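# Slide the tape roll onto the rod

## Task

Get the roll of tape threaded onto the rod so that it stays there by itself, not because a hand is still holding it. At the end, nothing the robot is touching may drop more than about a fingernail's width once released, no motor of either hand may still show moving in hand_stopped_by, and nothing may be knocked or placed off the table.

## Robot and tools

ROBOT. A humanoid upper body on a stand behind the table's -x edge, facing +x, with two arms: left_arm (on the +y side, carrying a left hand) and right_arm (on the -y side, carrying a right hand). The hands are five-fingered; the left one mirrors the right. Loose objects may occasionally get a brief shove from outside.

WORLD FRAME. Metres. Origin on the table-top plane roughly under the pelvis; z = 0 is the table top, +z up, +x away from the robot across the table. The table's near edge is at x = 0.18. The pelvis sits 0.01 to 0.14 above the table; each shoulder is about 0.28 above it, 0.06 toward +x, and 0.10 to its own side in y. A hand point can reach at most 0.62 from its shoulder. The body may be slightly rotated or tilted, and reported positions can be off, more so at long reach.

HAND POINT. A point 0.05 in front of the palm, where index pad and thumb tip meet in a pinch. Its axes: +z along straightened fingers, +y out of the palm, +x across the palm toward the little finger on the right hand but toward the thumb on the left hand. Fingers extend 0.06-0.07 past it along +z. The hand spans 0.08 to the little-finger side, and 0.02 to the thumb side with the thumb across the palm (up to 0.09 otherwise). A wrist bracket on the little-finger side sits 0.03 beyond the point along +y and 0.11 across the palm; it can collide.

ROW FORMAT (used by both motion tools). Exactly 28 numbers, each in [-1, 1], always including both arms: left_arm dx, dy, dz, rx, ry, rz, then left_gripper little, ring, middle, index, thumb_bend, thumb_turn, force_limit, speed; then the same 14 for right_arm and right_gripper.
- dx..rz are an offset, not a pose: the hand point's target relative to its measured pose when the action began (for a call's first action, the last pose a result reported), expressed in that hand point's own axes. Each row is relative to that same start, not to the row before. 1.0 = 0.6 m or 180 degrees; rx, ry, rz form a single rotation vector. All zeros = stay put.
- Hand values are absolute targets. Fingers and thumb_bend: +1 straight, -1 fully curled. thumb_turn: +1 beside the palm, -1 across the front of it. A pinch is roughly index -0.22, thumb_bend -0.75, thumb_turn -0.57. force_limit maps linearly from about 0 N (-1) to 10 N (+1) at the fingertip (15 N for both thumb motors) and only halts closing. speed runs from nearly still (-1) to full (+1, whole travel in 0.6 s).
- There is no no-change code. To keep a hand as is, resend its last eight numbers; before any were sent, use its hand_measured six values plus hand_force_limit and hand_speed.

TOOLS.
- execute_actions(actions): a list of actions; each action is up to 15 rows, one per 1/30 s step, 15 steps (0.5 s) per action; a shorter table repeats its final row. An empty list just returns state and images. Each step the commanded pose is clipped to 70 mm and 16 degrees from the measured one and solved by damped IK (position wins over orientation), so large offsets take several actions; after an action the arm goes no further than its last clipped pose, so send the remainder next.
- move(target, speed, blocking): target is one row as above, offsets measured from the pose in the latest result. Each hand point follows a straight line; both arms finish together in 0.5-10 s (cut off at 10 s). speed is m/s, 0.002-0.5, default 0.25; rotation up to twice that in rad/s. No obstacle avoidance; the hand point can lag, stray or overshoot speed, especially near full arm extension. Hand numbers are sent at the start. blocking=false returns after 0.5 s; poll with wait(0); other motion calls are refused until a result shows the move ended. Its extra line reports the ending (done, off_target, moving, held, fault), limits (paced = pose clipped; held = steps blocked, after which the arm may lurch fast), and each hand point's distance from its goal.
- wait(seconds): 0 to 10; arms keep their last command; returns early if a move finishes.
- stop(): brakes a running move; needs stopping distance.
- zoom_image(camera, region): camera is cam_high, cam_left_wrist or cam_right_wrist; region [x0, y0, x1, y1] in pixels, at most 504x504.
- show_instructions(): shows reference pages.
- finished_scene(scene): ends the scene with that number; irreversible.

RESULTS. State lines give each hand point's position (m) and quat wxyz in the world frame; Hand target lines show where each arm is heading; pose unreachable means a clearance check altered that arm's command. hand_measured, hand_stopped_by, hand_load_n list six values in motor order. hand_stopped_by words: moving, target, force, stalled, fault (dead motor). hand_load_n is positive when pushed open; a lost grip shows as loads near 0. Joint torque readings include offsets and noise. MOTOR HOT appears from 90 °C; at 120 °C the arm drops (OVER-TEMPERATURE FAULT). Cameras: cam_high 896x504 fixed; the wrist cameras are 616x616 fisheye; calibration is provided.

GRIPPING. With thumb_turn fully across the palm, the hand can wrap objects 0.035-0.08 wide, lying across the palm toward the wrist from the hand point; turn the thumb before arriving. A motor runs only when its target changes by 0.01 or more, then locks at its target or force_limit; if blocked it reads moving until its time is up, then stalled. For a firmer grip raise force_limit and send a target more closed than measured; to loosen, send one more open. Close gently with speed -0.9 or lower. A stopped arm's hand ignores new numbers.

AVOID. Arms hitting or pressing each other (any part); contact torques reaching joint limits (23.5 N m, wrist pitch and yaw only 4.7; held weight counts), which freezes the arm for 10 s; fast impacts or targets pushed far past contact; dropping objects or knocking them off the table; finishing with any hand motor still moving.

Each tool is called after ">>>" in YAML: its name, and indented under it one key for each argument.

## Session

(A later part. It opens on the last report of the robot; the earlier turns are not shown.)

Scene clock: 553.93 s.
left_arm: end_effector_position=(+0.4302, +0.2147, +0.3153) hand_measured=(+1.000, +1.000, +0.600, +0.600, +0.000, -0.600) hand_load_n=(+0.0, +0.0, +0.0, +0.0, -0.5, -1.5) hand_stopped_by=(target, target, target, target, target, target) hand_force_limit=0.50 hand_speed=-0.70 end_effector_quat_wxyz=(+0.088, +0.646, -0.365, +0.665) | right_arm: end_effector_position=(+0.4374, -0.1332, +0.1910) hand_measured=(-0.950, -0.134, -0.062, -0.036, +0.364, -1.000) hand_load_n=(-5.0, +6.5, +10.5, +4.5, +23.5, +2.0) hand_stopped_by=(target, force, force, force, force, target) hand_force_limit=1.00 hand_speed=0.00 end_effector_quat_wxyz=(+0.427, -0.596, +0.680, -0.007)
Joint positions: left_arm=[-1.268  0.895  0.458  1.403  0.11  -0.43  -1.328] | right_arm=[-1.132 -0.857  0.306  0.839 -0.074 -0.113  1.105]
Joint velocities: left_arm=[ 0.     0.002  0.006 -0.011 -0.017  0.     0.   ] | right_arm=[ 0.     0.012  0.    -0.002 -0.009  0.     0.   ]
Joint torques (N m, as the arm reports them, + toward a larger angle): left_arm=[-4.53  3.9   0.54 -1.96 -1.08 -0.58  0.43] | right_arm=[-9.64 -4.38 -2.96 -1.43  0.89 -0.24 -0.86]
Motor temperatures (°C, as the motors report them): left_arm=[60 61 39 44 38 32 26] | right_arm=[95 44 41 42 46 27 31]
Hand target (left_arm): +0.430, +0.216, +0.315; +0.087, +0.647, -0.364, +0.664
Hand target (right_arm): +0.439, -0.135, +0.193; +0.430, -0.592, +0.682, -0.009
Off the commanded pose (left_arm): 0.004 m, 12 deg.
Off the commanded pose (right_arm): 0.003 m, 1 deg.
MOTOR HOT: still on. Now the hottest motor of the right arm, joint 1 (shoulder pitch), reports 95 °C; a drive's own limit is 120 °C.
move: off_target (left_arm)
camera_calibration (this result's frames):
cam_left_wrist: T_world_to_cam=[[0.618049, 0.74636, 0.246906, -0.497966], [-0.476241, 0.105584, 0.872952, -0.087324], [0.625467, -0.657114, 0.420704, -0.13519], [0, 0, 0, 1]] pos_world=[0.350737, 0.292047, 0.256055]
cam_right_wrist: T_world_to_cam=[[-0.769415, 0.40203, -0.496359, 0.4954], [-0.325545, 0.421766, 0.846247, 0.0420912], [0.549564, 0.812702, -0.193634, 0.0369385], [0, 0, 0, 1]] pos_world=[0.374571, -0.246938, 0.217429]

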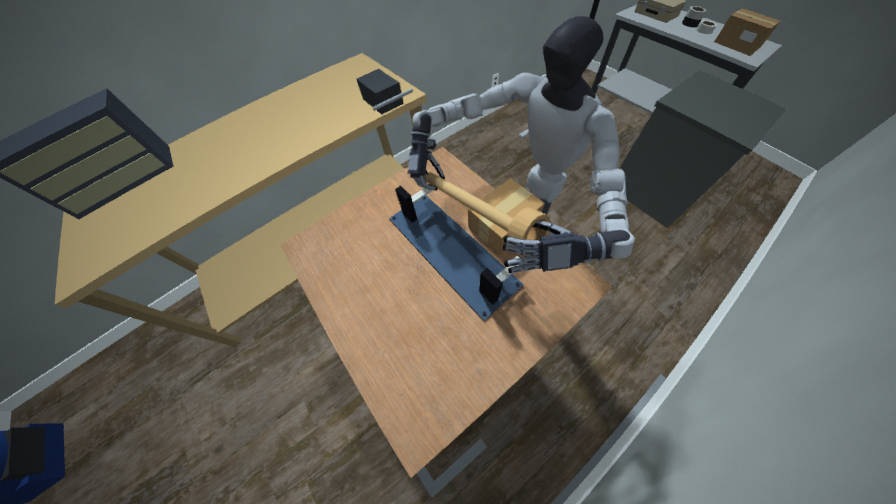

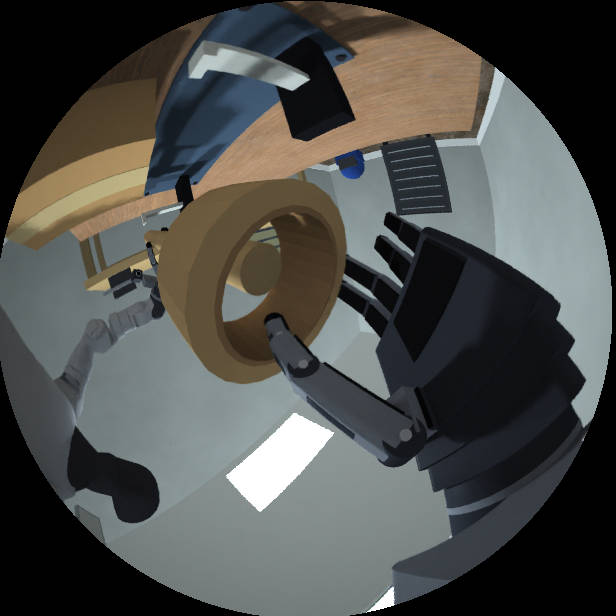

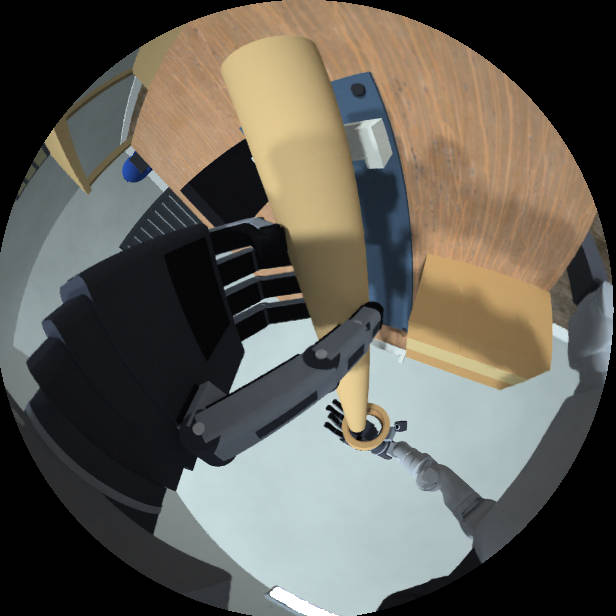

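>>> move:
  target: [-0.015,-0.05,-0.03,0,0,0,1,1,0.6,0.6,0.0,-0.6,0.5,-0.7,0,0,0,0,0,0,-0.95,-0.95,-0.95,-0.95,-0.95,-1,1,0]
  speed: 0.025

>>> zoom_image:
  camera: "cam_high"
  region: [400,150,630,290]

Scene clock: 564.53 s.
left_arm: end_effector_position=(+0.4350, +0.2488, +0.3223) hand_measured=(+1.000, +1.000, +0.600, +0.600, +0.000, -0.600) hand_load_n=(+0.0, +0.0, +0.0, +0.0, +0.0, -2.0) hand_stopped_by=(target, target, target, target, target, target) hand_force_limit=0.50 hand_speed=-0.70 end_effector_quat_wxyz=(+0.042, +0.669, -0.327, +0.666) | right_arm: end_effector_position=(+0.4372, -0.1331, +0.1910) hand_measured=(-0.950, -0.134, -0.062, -0.036, +0.364, -1.000) hand_load_n=(-4.5, +6.5, +11.0, +5.0, +23.0, +2.5) hand_stopped_by=(target, force, force, force, force, target) hand_force_limit=1.00 hand_speed=0.00 end_effector_quat_wxyz=(+0.426, -0.597, +0.680, -0.007)
Joint positions: left_arm=[-1.258  0.968  0.46   1.404  0.122 -0.394 -1.266] | right_arm=[-1.132 -0.857  0.306  0.839 -0.074 -0.114  1.106]
Joint velocities: left_arm=[-0.006  0.002  0.    -0.002  0.003  0.001  0.   ] | right_arm=[0.02  0.    0.    0.011 0.003 0.    0.   ]
Joint torques (N m, as the arm reports them, + toward a larger angle): left_arm=[-4.2   4.04  0.63 -1.99 -1.17 -0.65  0.47] | right_arm=[-9.46 -4.15 -2.55 -1.17  1.02 -0.27 -0.76]
Motor temperatures (°C, as the motors report them): left_arm=[60 62 39 44 38 32 26] | right_arm=[95 44 41 42 46 26 31]
Hand target (left_arm): +0.435, +0.250, +0.321; +0.042, +0.672, -0.325, +0.664
Hand target (right_arm): +0.437, -0.133, +0.191; +0.427, -0.596, +0.680, -0.007
Off the commanded pose (left_arm): 0.003 m, 7 deg.
Off the commanded pose (right_arm): 0.000 m, 0 deg.
MOTOR HOT: still on. Now the hottest motor of the right arm, joint 1 (shoulder pitch), reports 95 °C; a drive's own limit is 120 °C.
move: off_target (left_arm)
camera_calibration (this result's frames):
cam_left_wrist: T_world_to_cam=[[0.520047, 0.815598, 0.253676, -0.504858], [-0.481741, 0.0348261, 0.875621, -0.0756097], [0.70532, -0.577571, 0.411018, -0.170161], [0, 0, 0, 1]] pos_world=[0.346143, 0.316114, 0.264215]
cam_right_wrist: T_world_to_cam=[[-0.769992, 0.40075, -0.496499, 0.495299], [-0.326244, 0.421457, 0.846132, 0.0422603], [0.54834, 0.813495, -0.193776, 0.0376028], [0, 0, 0, 1]] pos_world=[0.374544, -0.246891, 0.217444]

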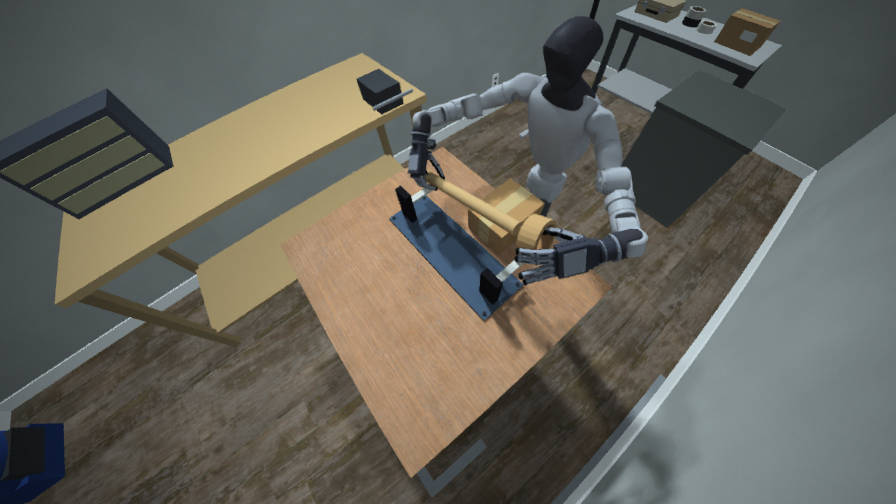

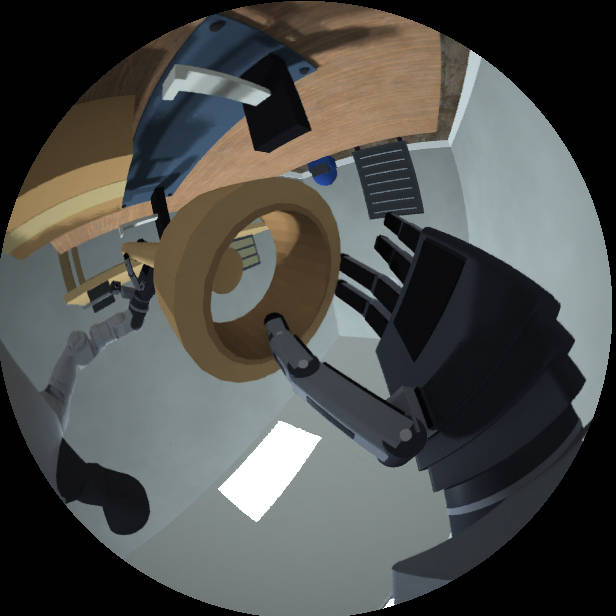

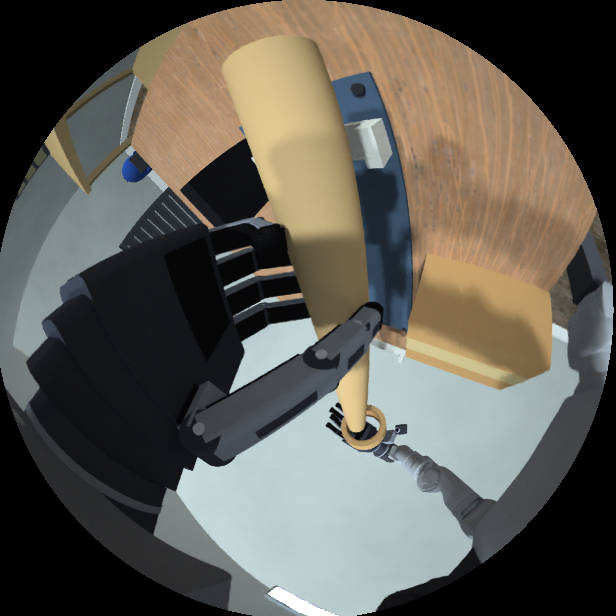

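Region (400, 150, 630, 290) of cam_high's 896x504 image, scaled by 2.191, with more detail than that image has; it fills the top 307 rows of this view, and the rest is white.

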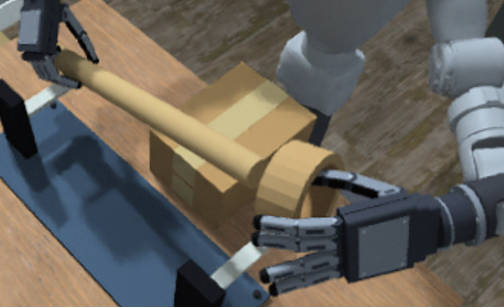

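>>> move:
  target: [0.067,0.137,0.11,0,0,0,1,1,0.6,0.6,0.0,-0.6,0.5,-0.7,0,0,0,0,0,0,-0.95,-0.95,-0.95,-0.95,-0.95,-1,1,0]
  speed: 0.04

>>> zoom_image:
  camera: "cam_high"
  region: [400,150,630,290]

Scene clock: 578.17 s.
left_arm: end_effector_position=(+0.4437, +0.1407, +0.3177) hand_measured=(+1.000, +1.000, +0.600, +0.600, +0.000, -0.600) hand_load_n=(+0.0, +0.0, +0.0, +0.0, +0.0, -2.0) hand_stopped_by=(target, target, target, target, target, target) hand_force_limit=0.50 hand_speed=-0.70 end_effector_quat_wxyz=(+0.047, +0.673, -0.323, +0.664) | right_arm: end_effector_position=(+0.4372, -0.1331, +0.1910) hand_measured=(-0.950, -0.134, -0.062, -0.036, +0.364, -1.000) hand_load_n=(-4.0, +7.0, +11.0, +5.0, +23.0, +2.5) hand_stopped_by=(target, force, force, force, force, target) hand_force_limit=1.00 hand_speed=0.00 end_effector_quat_wxyz=(+0.426, -0.597, +0.680, -0.007)
Joint positions: left_arm=[-0.868  0.553  0.407  0.165  0.114  0.398 -1.035] | right_arm=[-1.132 -0.857  0.306  0.839 -0.074 -0.114  1.106]
Joint velocities: left_arm=[ 0.006  0.002  0.     0.    -0.003  0.002  0.   ] | right_arm=[ 0.005  0.     0.005  0.003 -0.002  0.     0.   ]
Joint torques (N m, as the arm reports them, + toward a larger angle): left_arm=[-4.48  3.23  0.59 -2.24 -0.76 -0.95  0.48] | right_arm=[-8.76 -4.78 -2.76 -1.18  1.44 -0.5  -0.53]
Motor temperatures (°C, as the motors report them): left_arm=[59 63 39 44 38 32 26] | right_arm=[96 44 41 42 45 27 30]
Hand target (left_arm): +0.444, +0.140, +0.318; +0.046, +0.672, -0.323, +0.664
Hand target (right_arm): +0.437, -0.133, +0.191; +0.426, -0.597, +0.680, -0.007
Off the commanded pose (left_arm): 0.006 m, 1 deg.
Off the commanded pose (right_arm): 0.000 m, 0 deg.
MOTOR HOT: still on. Now the hottest motor of the right arm, joint 1 (shoulder pitch), reports 96 °C; a drive's own limit is 120 °C.
move: off_target (left_arm)
camera_calibration (this result's frames):
cam_left_wrist: T_world_to_cam=[[0.521406, 0.819077, 0.239269, -0.416547], [-0.472196, 0.0433994, 0.880425, -0.0706107], [0.710751, -0.57204, 0.409393, -0.239438], [0, 0, 0, 1]] pos_world=[0.354029, 0.20728, 0.259858]
cam_right_wrist: T_world_to_cam=[[-0.769992, 0.40075, -0.496499, 0.495299], [-0.326243, 0.421457, 0.846132, 0.0422601], [0.54834, 0.813495, -0.193777, 0.037603], [0, 0, 0, 1]] pos_world=[0.374544, -0.246891, 0.217444]

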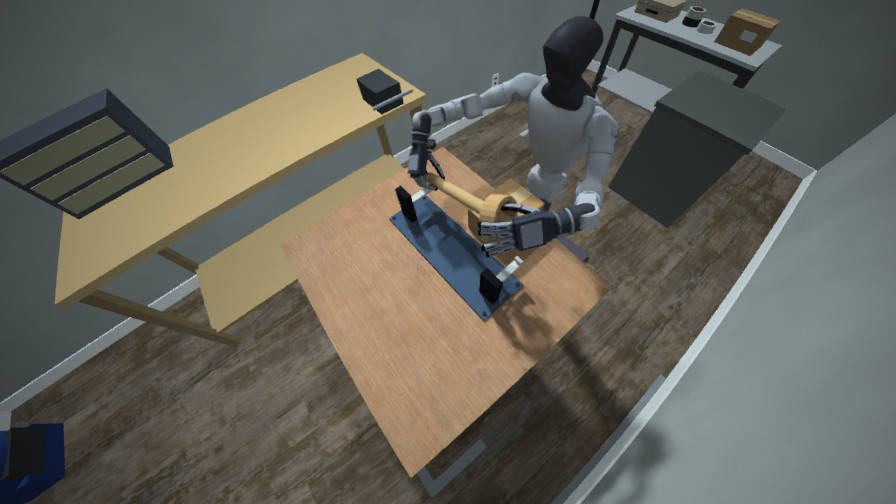

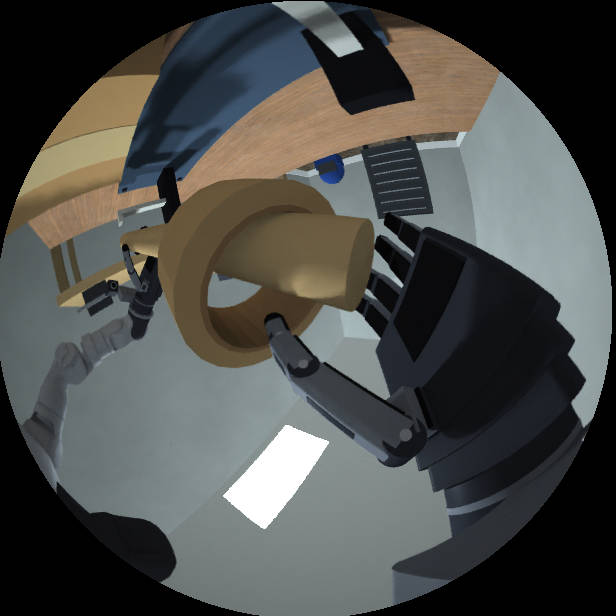

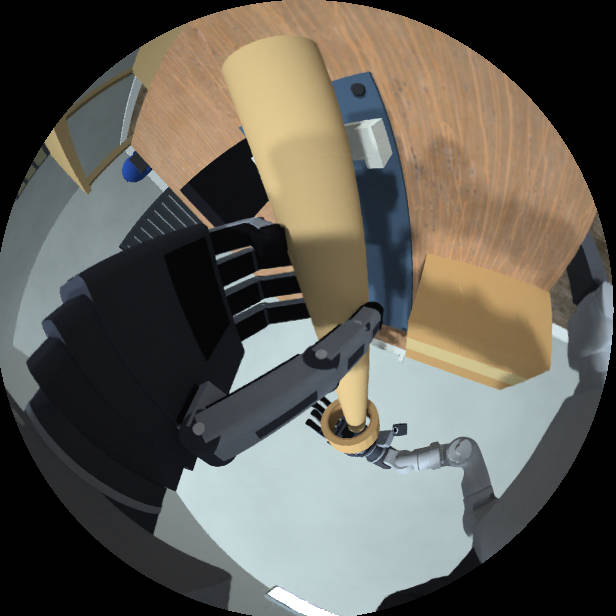

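Region (400, 150, 630, 290) of cam_high's 896x504 image, scaled by 2.191, with more detail than that image has; it fills the top 307 rows of this view, and the rest is white.

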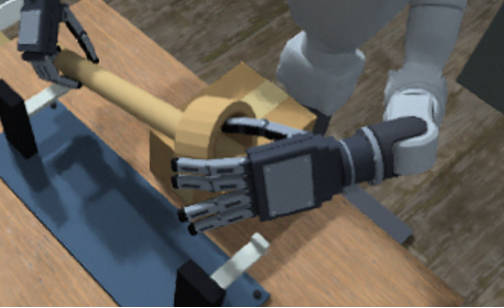

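>>> move:
  target: [-0.057,0.0,-0.04,0,0,0,1,1,0.6,0.6,0.0,-0.6,0.5,-0.7,0,0,0,0,0,0,-0.95,-0.95,-0.95,-0.95,-0.95,-1,1,0]
  speed: 0.025

>>> zoom_image:
  camera: "cam_high"
  region: [400,150,630,290]

Scene clock: 585.00 s.
left_arm: end_effector_position=(+0.4263, +0.1658, +0.2920) hand_measured=(+1.000, +1.000, +0.600, +0.600, +0.000, -0.600) hand_load_n=(+0.0, +0.0, +0.0, +0.0, +0.0, -1.0) hand_stopped_by=(target, target, target, target, target, target) hand_force_limit=0.50 hand_speed=-0.70 end_effector_quat_wxyz=(+0.044, +0.671, -0.322, +0.667) | right_arm: end_effector_position=(+0.4368, -0.1334, +0.1899) hand_measured=(-0.950, -0.134, -0.062, -0.036, +0.364, -1.000) hand_load_n=(-6.5, +6.5, +11.5, +5.5, +23.0, +2.5) hand_stopped_by=(target, force, force, force, force, target) hand_force_limit=1.00 hand_speed=0.00 end_effector_quat_wxyz=(+0.425, -0.598, +0.680, -0.007)
Joint positions: left_arm=[-0.749  0.554  0.505  0.206  0.092  0.24  -1.089] | right_arm=[-1.132 -0.857  0.309  0.839 -0.076 -0.114  1.106]
Joint velocities: left_arm=[ 0.018 -0.005  0.009  0.006  0.    -0.001 -0.001] | right_arm=[-0.012 -0.003  0.006  0.003  0.002  0.     0.   ]
Joint torques (N m, as the arm reports them, + toward a larger angle): left_arm=[-3.74  3.8   0.88 -1.86 -1.07 -1.06  0.35] | right_arm=[-9.27 -4.58 -2.6  -0.98  1.39 -0.42 -0.74]
Motor temperatures (°C, as the motors report them): left_arm=[59 62 40 44 38 32 26] | right_arm=[96 44 41 42 45 27 30]
Hand target (left_arm): +0.426, +0.167, +0.290; +0.045, +0.673, -0.321, +0.665
Hand target (right_arm): +0.437, -0.133, +0.191; +0.426, -0.597, +0.680, -0.007
Off the commanded pose (left_arm): 0.003 m, 1 deg.
Off the commanded pose (right_arm): 0.001 m, 0 deg.
MOTOR HOT: still on. Now the hottest motor of the right arm, joint 1 (shoulder pitch), reports 96 °C; a drive's own limit is 120 °C.
move: done
camera_calibration (this result's frames):
cam_left_wrist: T_world_to_cam=[[0.516053, 0.820821, 0.244832, -0.421508], [-0.480304, 0.0406302, 0.876161, -0.0521263], [0.709224, -0.569739, 0.415211, -0.20373], [0, 0, 0, 1]] pos_world=[0.336974, 0.232027, 0.23346]
cam_right_wrist: T_world_to_cam=[[-0.77123, 0.398449, -0.49643, 0.494871], [-0.324616, 0.424663, 0.845154, 0.0431061], [0.547567, 0.812957, -0.19817, 0.0389534], [0, 0, 0, 1]] pos_world=[0.374323, -0.247154, 0.216957]

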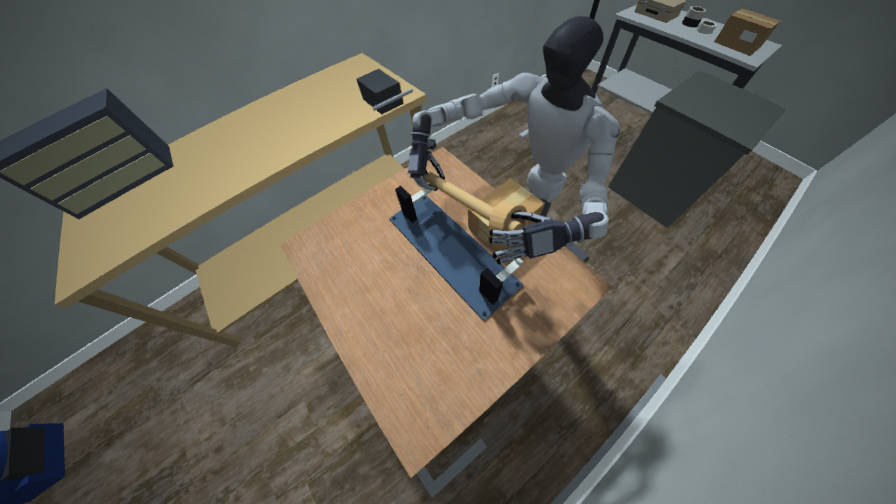

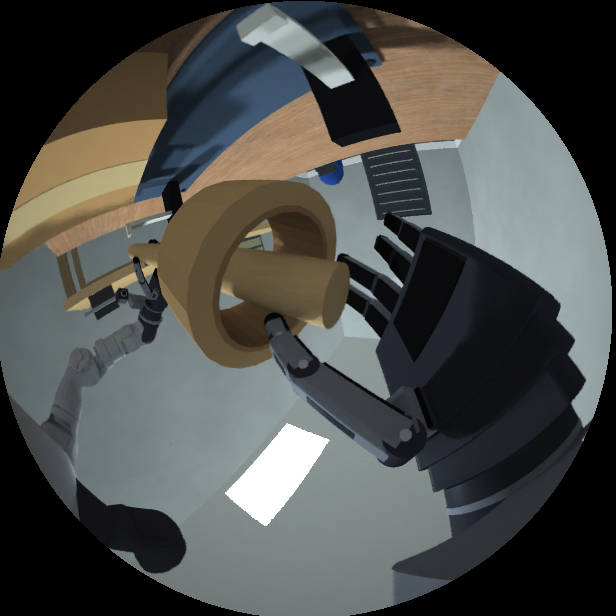

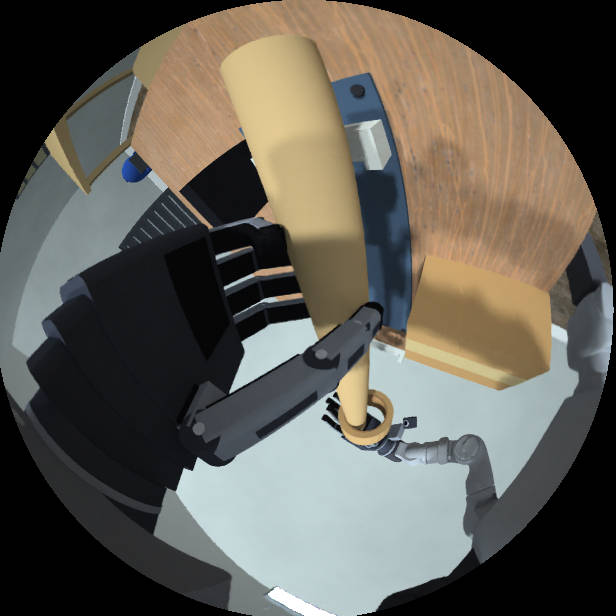

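Region (400, 150, 630, 290) of cam_high's 896x504 image, scaled by 2.191, with more detail than that image has; it fills the top 307 rows of this view, and the rest is white.

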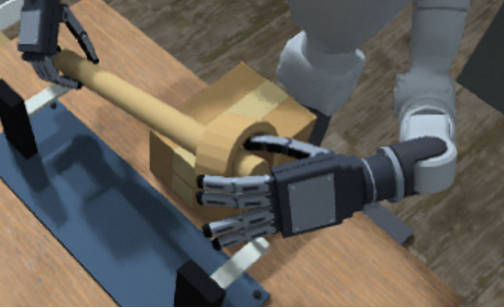

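>>> move:
  target: [0.015,0,0,0,0,0.22,1,1,0.6,0.6,0.0,-0.6,0.5,-0.7,0,0,0,0,0,0,-0.95,-0.95,-0.95,-0.95,-0.95,-1,1,0]
  speed: 0.1

>>> zoom_image:
  camera: "cam_high"
  region: [400,150,630,290]

Scene clock: 596.23 s.
left_arm: end_effector_position=(+0.4239, +0.1574, +0.3036) hand_measured=(+1.000, +1.000, +0.600, +0.600, +0.000, -0.600) hand_load_n=(+0.0, +0.0, +0.0, +0.0, +1.0, +0.0) hand_stopped_by=(target, target, target, target, target, target) hand_force_limit=0.50 hand_speed=-0.70 end_effector_quat_wxyz=(-0.175, +0.515, -0.530, +0.650) | right_arm: end_effector_position=(+0.4367, -0.1337, +0.1893) hand_measured=(-0.950, -0.134, -0.062, -0.036, +0.364, -1.000) hand_load_n=(-6.0, +6.5, +12.0, +6.5, +22.0, +3.5) hand_stopped_by=(target, force, force, force, force, target) hand_force_limit=1.00 hand_speed=0.00 end_effector_quat_wxyz=(+0.423, -0.598, +0.680, -0.008)
Joint positions: left_arm=[-0.8    0.72   0.359  0.211  0.249 -0.245 -1.014] | right_arm=[-1.132 -0.857  0.31   0.839 -0.078 -0.113  1.106]
Joint velocities: left_arm=[ 0.014  0.005 -0.003  0.005 -0.005  0.     0.002] | right_arm=[ 0.     0.003  0.037 -0.002  0.009  0.     0.   ]
Joint torques (N m, as the arm reports them, + toward a larger angle): left_arm=[-3.99  4.04  1.04 -1.82 -0.46 -0.61  0.84] | right_arm=[-9.87 -4.35 -2.77 -1.73  1.15 -0.45 -0.67]
Motor temperatures (°C, as the motors report them): left_arm=[58 63 40 44 38 32 26] | right_arm=[96 44 41 42 46 27 30]
Hand target (left_arm): +0.425, +0.159, +0.302; -0.179, +0.516, -0.532, +0.647
Hand target (right_arm): +0.437, -0.133, +0.190; +0.425, -0.598, +0.680, -0.007
Off the commanded pose (left_arm): 0.006 m, 2 deg.
Off the commanded pose (right_arm): 0.001 m, 0 deg.
MOTOR HOT: still on. Now the hottest motor of the right arm, joint 1 (shoulder pitch), reports 96 °C; a drive's own limit is 120 °C.
move: off_target (left_arm)
camera_calibration (this result's frames):
cam_left_wrist: T_world_to_cam=[[0.386237, 0.464676, 0.796805, -0.472698], [-0.756653, -0.334437, 0.561809, 0.208475], [0.52754, -0.819895, 0.222426, -0.0366832], [0, 0, 0, 1]] pos_world=[0.359668, 0.259296, 0.267684]
cam_right_wrist: T_world_to_cam=[[-0.771907, 0.397339, -0.496268, 0.494665], [-0.323244, 0.426878, 0.844564, 0.0435078], [0.547424, 0.812341, -0.201073, 0.0396368], [0, 0, 0, 1]] pos_world=[0.374201, -0.24732, 0.216711]

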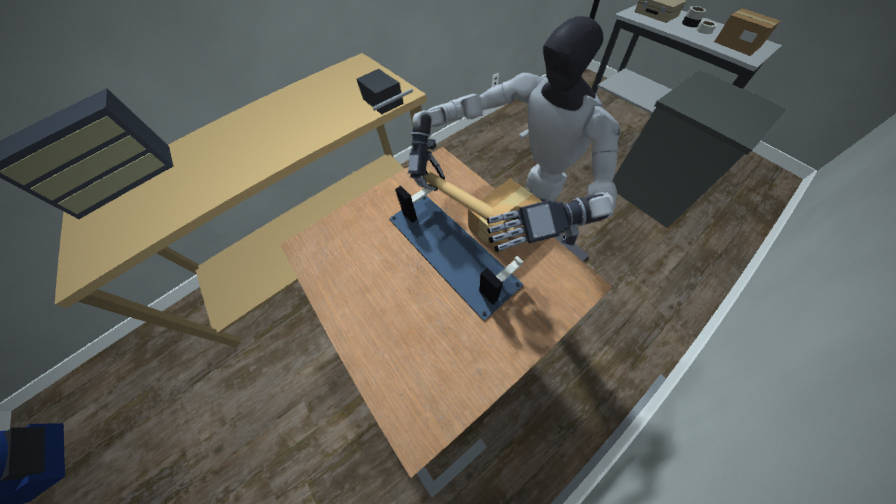

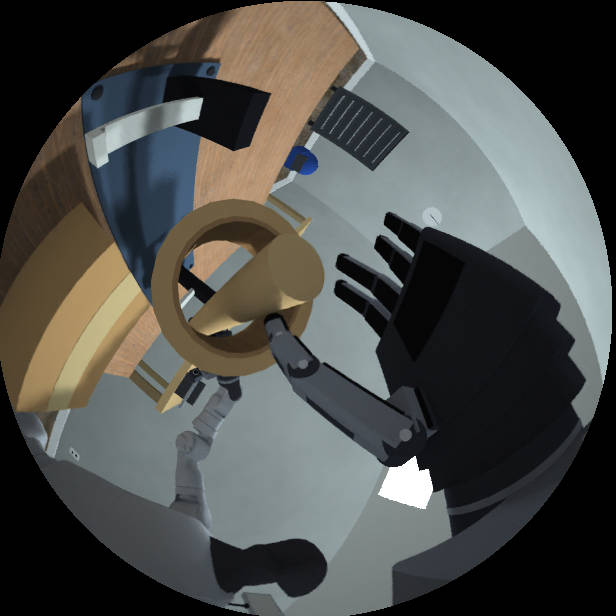

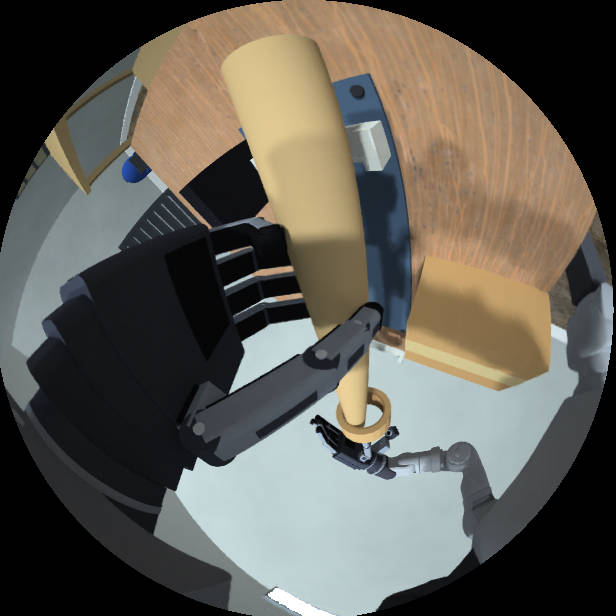

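Region (400, 150, 630, 290) of cam_high's 896x504 image, scaled by 2.191, with more detail than that image has; it fills the top 307 rows of this view, and the rest is white.

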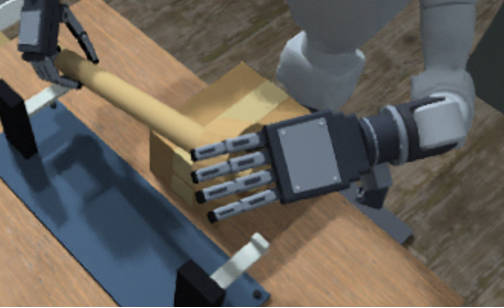

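>>> move:
  target: [0,-0.12,-0.03,0,0,0,1,1,0.6,0.6,0.0,-0.6,0.5,-0.7,0,0,0,0,0,0,-0.95,-0.95,-0.95,-0.95,-0.95,-1,1,0]
  speed: 0.05

>>> zoom_image:
  camera: "cam_high"
  region: [400,150,630,290]

Scene clock: 602.77 s.
left_arm: end_effector_position=(+0.4338, +0.1891, +0.3689) hand_measured=(+1.000, +1.000, +0.600, +0.600, +0.000, -0.600) hand_load_n=(+0.0, +0.0, +0.0, +0.0, +0.0, +0.0) hand_stopped_by=(target, target, target, target, target, target) hand_force_limit=0.50 hand_speed=-0.70 end_effector_quat_wxyz=(-0.174, +0.512, -0.533, +0.651) | right_arm: end_effector_position=(+0.4338, -0.1384, +0.1812) hand_measured=(-0.950, -0.134, -0.062, -0.036, +0.364, -1.000) hand_load_n=(-8.0, +6.5, +12.0, +6.5, +22.5, +3.0) hand_stopped_by=(target, force, force, force, force, target) hand_force_limit=1.00 hand_speed=0.00 end_effector_quat_wxyz=(+0.410, -0.602, +0.686, -0.011)
Joint positions: left_arm=[-1.133  0.883  0.348  0.564  0.213 -0.316 -1.176] | right_arm=[-1.121 -0.856  0.31   0.841 -0.1   -0.113  1.111]
Joint velocities: left_arm=[-0.003 -0.003  0.009  0.003  0.    -0.003 -0.003] | right_arm=[-0.011 -0.012 -0.021  0.     0.     0.     0.   ]
Joint torques (N m, as the arm reports them, + toward a larger angle): left_arm=[-4.1   3.64  0.52 -1.44 -0.73 -0.61  0.54] | right_arm=[-9.77 -4.34 -3.24 -1.45  1.87 -0.42 -0.72]
Motor temperatures (°C, as the motors report them): left_arm=[57 63 40 44 38 32 27] | right_arm=[97 44 41 42 46 27 30]
Hand target (left_arm): +0.434, +0.189, +0.368; -0.173, +0.511, -0.535, +0.650
Hand target (right_arm): +0.437, -0.134, +0.189; +0.423, -0.598, +0.680, -0.008
Off the commanded pose (left_arm): 0.005 m, 1 deg.
Off the commanded pose (right_arm): 0.010 m, 2 deg.
MOTOR HOT: still on. Now the hottest motor of the right arm, joint 1 (shoulder pitch), reports 97 °C; a drive's own limit is 120 °C.
move: off_target (left_arm, right_arm)
camera_calibration (this result's frames):
cam_left_wrist: T_world_to_cam=[[0.38601, 0.458931, 0.800237, -0.543383], [-0.761435, -0.331211, 0.55724, 0.193086], [0.520782, -0.824428, 0.221595, -0.0263608], [0, 0, 0, 1]] pos_world=[0.370502, 0.291595, 0.333081]
cam_right_wrist: T_world_to_cam=[[-0.779593, 0.389571, -0.490376, 0.491455], [-0.305139, 0.4475, 0.840615, 0.0471225], [0.546923, 0.804971, -0.229994, 0.0478897], [0, 0, 0, 1]] pos_world=[0.371322, -0.251094, 0.2124]

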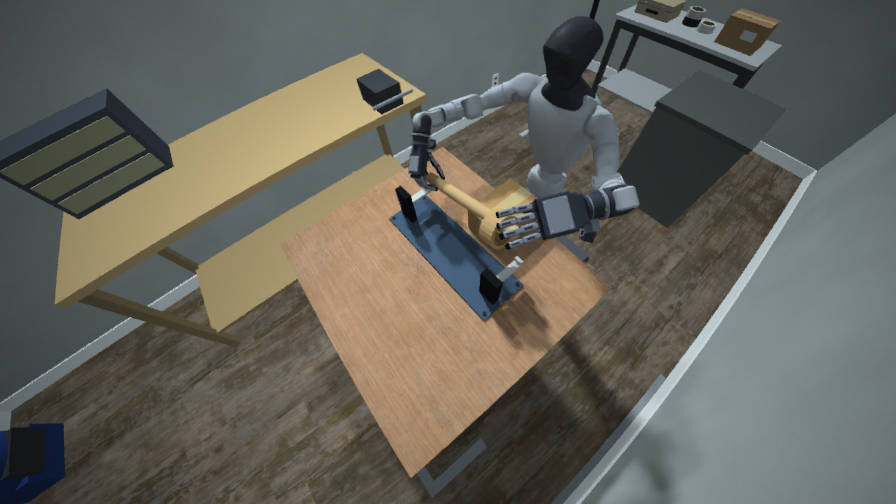

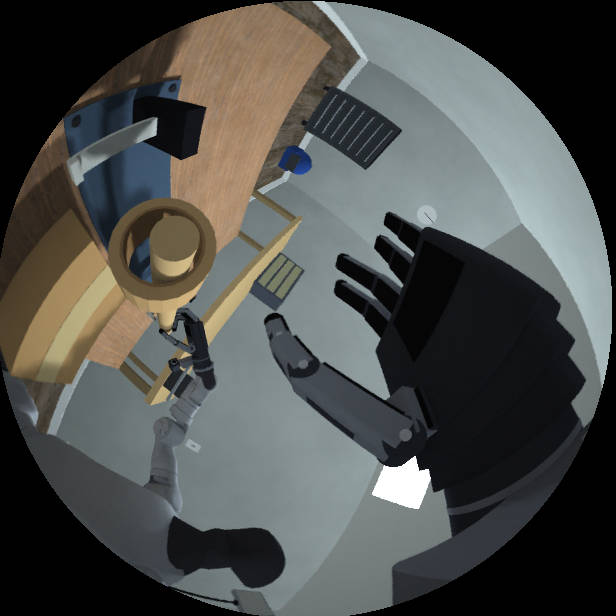

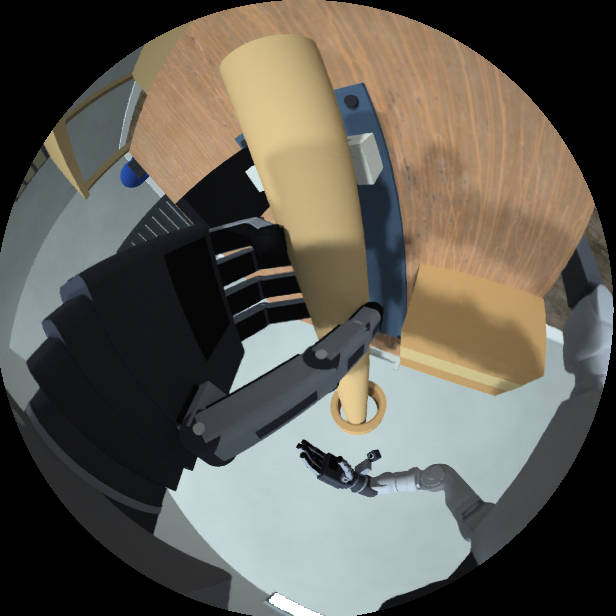

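Region (400, 150, 630, 290) of cam_high's 896x504 image, scaled by 2.191, with more detail than that image has; it fills the top 307 rows of this view, and the rest is white.

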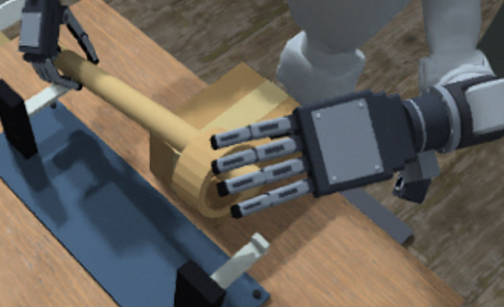

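>>> move:
  target: [0,-0.2,-0.05,0,0,0,1,1,1,1,1,-0.6,0.5,0,0,0,0,0.02,-0.12,0.07,-0.95,-0.95,-0.95,-0.95,-0.95,-1,1,0]
  speed: 0.15

Scene clock: 607.93 s.
left_arm: end_effector_position=(+0.4500, +0.2411, +0.4762) hand_measured=(+1.000, +1.000, +1.000, +1.000, +1.000, -0.600) hand_load_n=(+0.0, +0.0, +0.0, +0.0, +0.0, +0.0) hand_stopped_by=(target, target, target, target, target, target) hand_force_limit=0.50 hand_speed=0.00 end_effector_quat_wxyz=(-0.253, +0.527, -0.451, +0.674) | right_arm: end_effector_position=(+0.4342, -0.1605, +0.1867) hand_measured=(-0.952, -0.134, -0.062, -0.036, +0.364, -1.000) hand_load_n=(-16.5, +4.5, +12.5, +7.5, +23.0, +2.5) hand_stopped_by=(target, force, force, force, force, target) hand_force_limit=1.00 hand_speed=0.00 end_effector_quat_wxyz=(+0.536, -0.487, +0.687, +0.052)
Joint positions: left_arm=[-1.617  1.088  0.138  1.002  0.27  -0.332 -1.082] | right_arm=[-1.123 -0.8    0.032  1.413 -0.024 -0.597  1.105]
Joint velocities: left_arm=[ 0.005  0.032 -0.084  0.    -0.072  0.006  0.023] | right_arm=[ 0.011  0.006 -0.048  0.    -0.029  0.     0.   ]
Joint torques (N m, as the arm reports them, + toward a larger angle): left_arm=[-3.99  2.53  0.21 -1.77 -1.03 -0.39  0.68] | right_arm=[-6.59 -0.5  -1.19 -1.36  1.51 -0.28 -0.51]
Motor temperatures (°C, as the motors report them): left_arm=[58 63 40 44 38 32 27] | right_arm=[97 44 42 42 46 27 30]
Hand target (left_arm): +0.450, +0.242, +0.478; -0.254, +0.526, -0.449, +0.676
Hand target (right_arm): +0.433, -0.139, +0.181; +0.542, -0.483, +0.683, +0.083
Off the commanded pose (left_arm): 0.009 m, 13 deg.
Off the commanded pose (right_arm): 0.023 m, 9 deg.
MOTOR HOT: still on. Now the hottest motor of the right arm, joint 1 (shoulder pitch), reports 97 °C; a drive's own limit is 120 °C.
joint sent to its limit (left arm) — the command would take joint 1 (shoulder pitch) past its lower limit, so that joint was sent only as far as its limit.
move: off_target (left_arm, right_arm)
camera_calibration (this result's frames):
cam_left_wrist: T_world_to_cam=[[0.192365, 0.56011, 0.805775, -0.599312], [-0.746136, -0.449853, 0.490829, 0.216159], [0.637398, -0.695636, 0.331382, -0.151495], [0, 0, 0, 1]] pos_world=[0.373134, 0.327535, 0.427016]
cam_right_wrist: T_world_to_cam=[[-0.681602, 0.616436, -0.39424, 0.479055], [-0.359307, 0.187392, 0.914212, 0.0205325], [0.637431, 0.764782, 0.0937632, -0.0395092], [0, 0, 0, 1]] pos_world=[0.359087, -0.268939, 0.173796]

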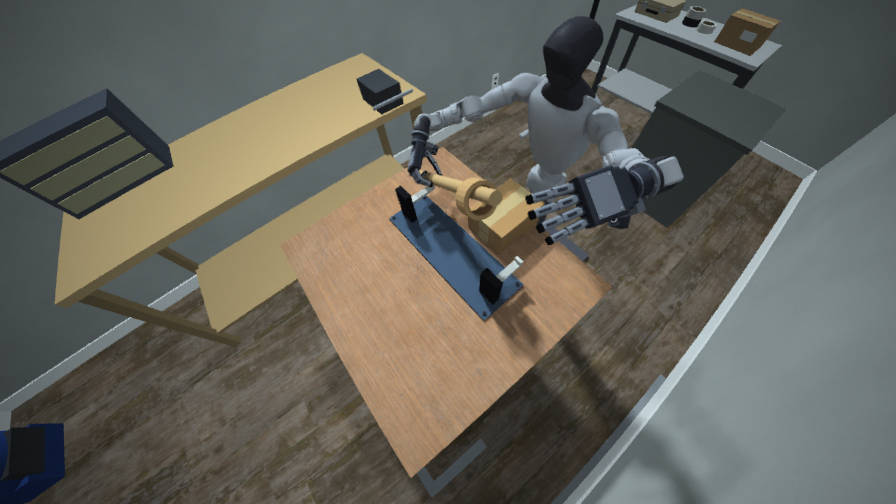

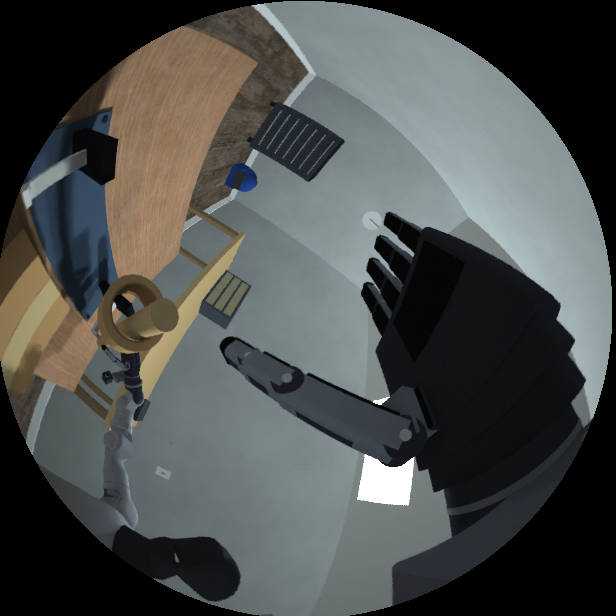

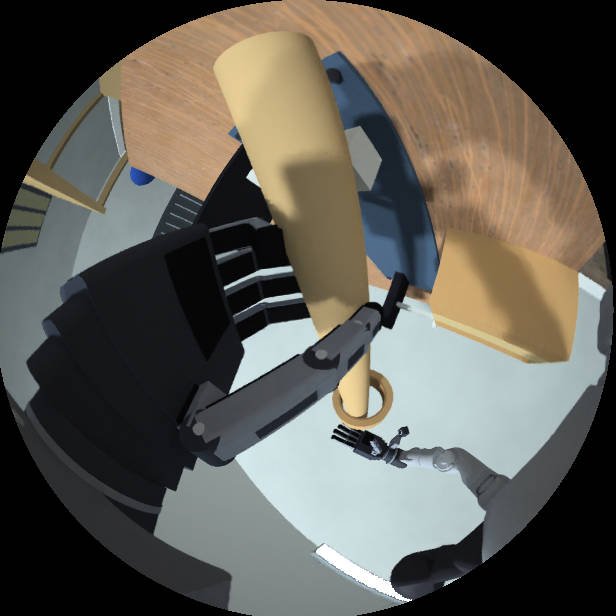

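>>> move:
  target: [0,0,0,0,0,0,1,1,1,1,1,-0.6,0.5,0,0,0,0,-0.03,0.18,-0.10,-0.95,-0.95,-0.95,-0.95,-0.95,-1,1,0]
  speed: 0.12

>>> zoom_image:
  camera: "cam_high"
  region: [380,150,600,320]

Scene clock: 615.70 s.
left_arm: end_effector_position=(+0.4499, +0.2414, +0.4765) hand_measured=(+1.000, +1.000, +1.000, +1.000, +1.000, -0.600) hand_load_n=(+0.0, +0.0, +0.0, +0.0, +0.0, +0.0) hand_stopped_by=(target, target, target, target, target, target) hand_force_limit=0.50 hand_speed=0.00 end_effector_quat_wxyz=(-0.254, +0.527, -0.451, +0.674) | right_arm: end_effector_position=(+0.4319, -0.1597, +0.1847) hand_measured=(-0.952, -0.134, -0.062, -0.036, +0.364, -1.000) hand_load_n=(-7.0, +6.5, +13.0, +6.5, +23.0, +2.5) hand_stopped_by=(target, force, force, force, force, target) hand_force_limit=1.00 hand_speed=0.00 end_effector_quat_wxyz=(+0.300, -0.603, +0.727, -0.134)
Joint positions: left_arm=[-1.617  1.091  0.133  1.002  0.265 -0.332 -1.081] | right_arm=[-1.101 -0.913  0.375  0.37  -0.365  0.414  1.192]
Joint velocities: left_arm=[-0.003 -0.005  0.017  0.009  0.     0.     0.   ] | right_arm=[ 0.009  0.005 -0.008  0.    -0.014  0.003  0.   ]
Joint torques (N m, as the arm reports them, + toward a larger angle): left_arm=[-3.94  2.24  0.32 -1.7  -0.73 -0.53  0.61] | right_arm=[-9.73 -4.7  -3.54 -1.34  0.93  0.12 -0.92]
Motor temperatures (°C, as the motors report them): left_arm=[57 61 40 44 38 32 27] | right_arm=[96 43 41 42 46 27 30]
Hand target (left_arm): +0.450, +0.241, +0.476; -0.253, +0.527, -0.451, +0.674
Hand target (right_arm): +0.434, -0.161, +0.189; +0.305, -0.601, +0.726, -0.140
Off the commanded pose (left_arm): 0.000 m, 0 deg.
Off the commanded pose (right_arm): 0.003 m, 1 deg.
MOTOR HOT: still on. Now the hottest motor of the right arm, joint 1 (shoulder pitch), reports 96 °C; a drive's own limit is 120 °C.
move: done
camera_calibration (this result's frames):
cam_left_wrist: T_world_to_cam=[[0.191364, 0.56031, 0.805873, -0.599321], [-0.746039, -0.450502, 0.490382, 0.216406], [0.637813, -0.695054, 0.331803, -0.151799], [0, 0, 0, 1]] pos_world=[0.372955, 0.327789, 0.427223]
cam_right_wrist: T_world_to_cam=[[-0.742413, 0.344559, -0.574545, 0.492346], [-0.187329, 0.716628, 0.671828, 0.0763578], [0.643219, 0.606402, -0.467488, 0.0374226], [0, 0, 0, 1]] pos_world=[0.355757, -0.247055, 0.249071]

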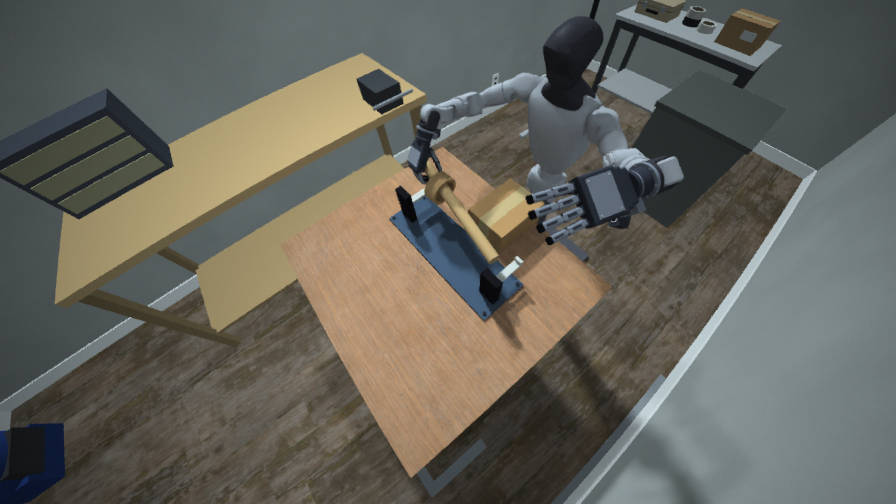

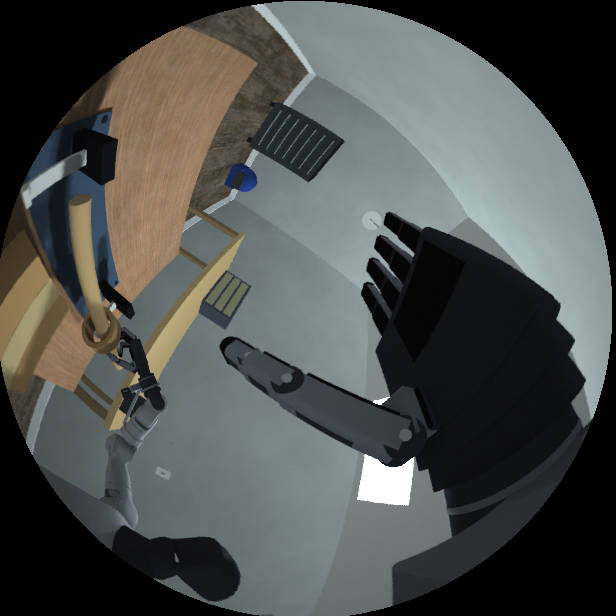

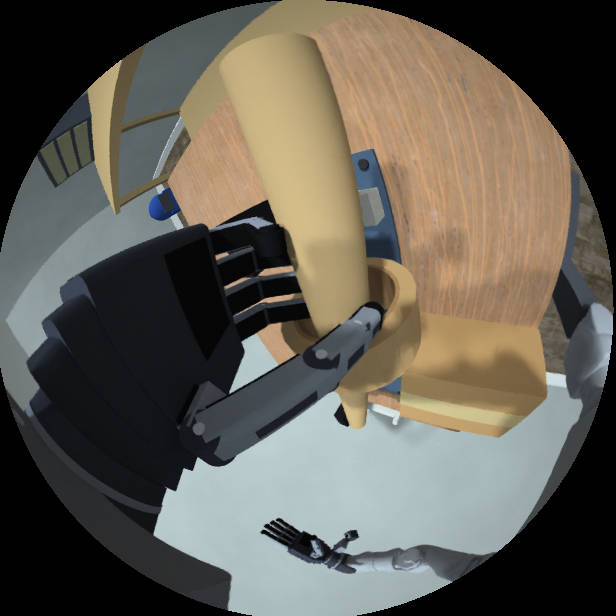

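Region (380, 150, 600, 320) of cam_high's 896x504 image, scaled by 2.291, with more detail than that image has; it fills the top 389 rows of this view, and the rest is white.

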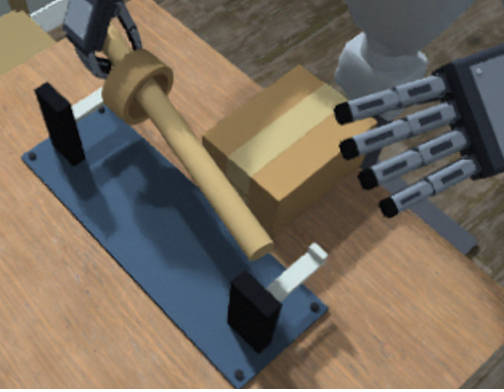

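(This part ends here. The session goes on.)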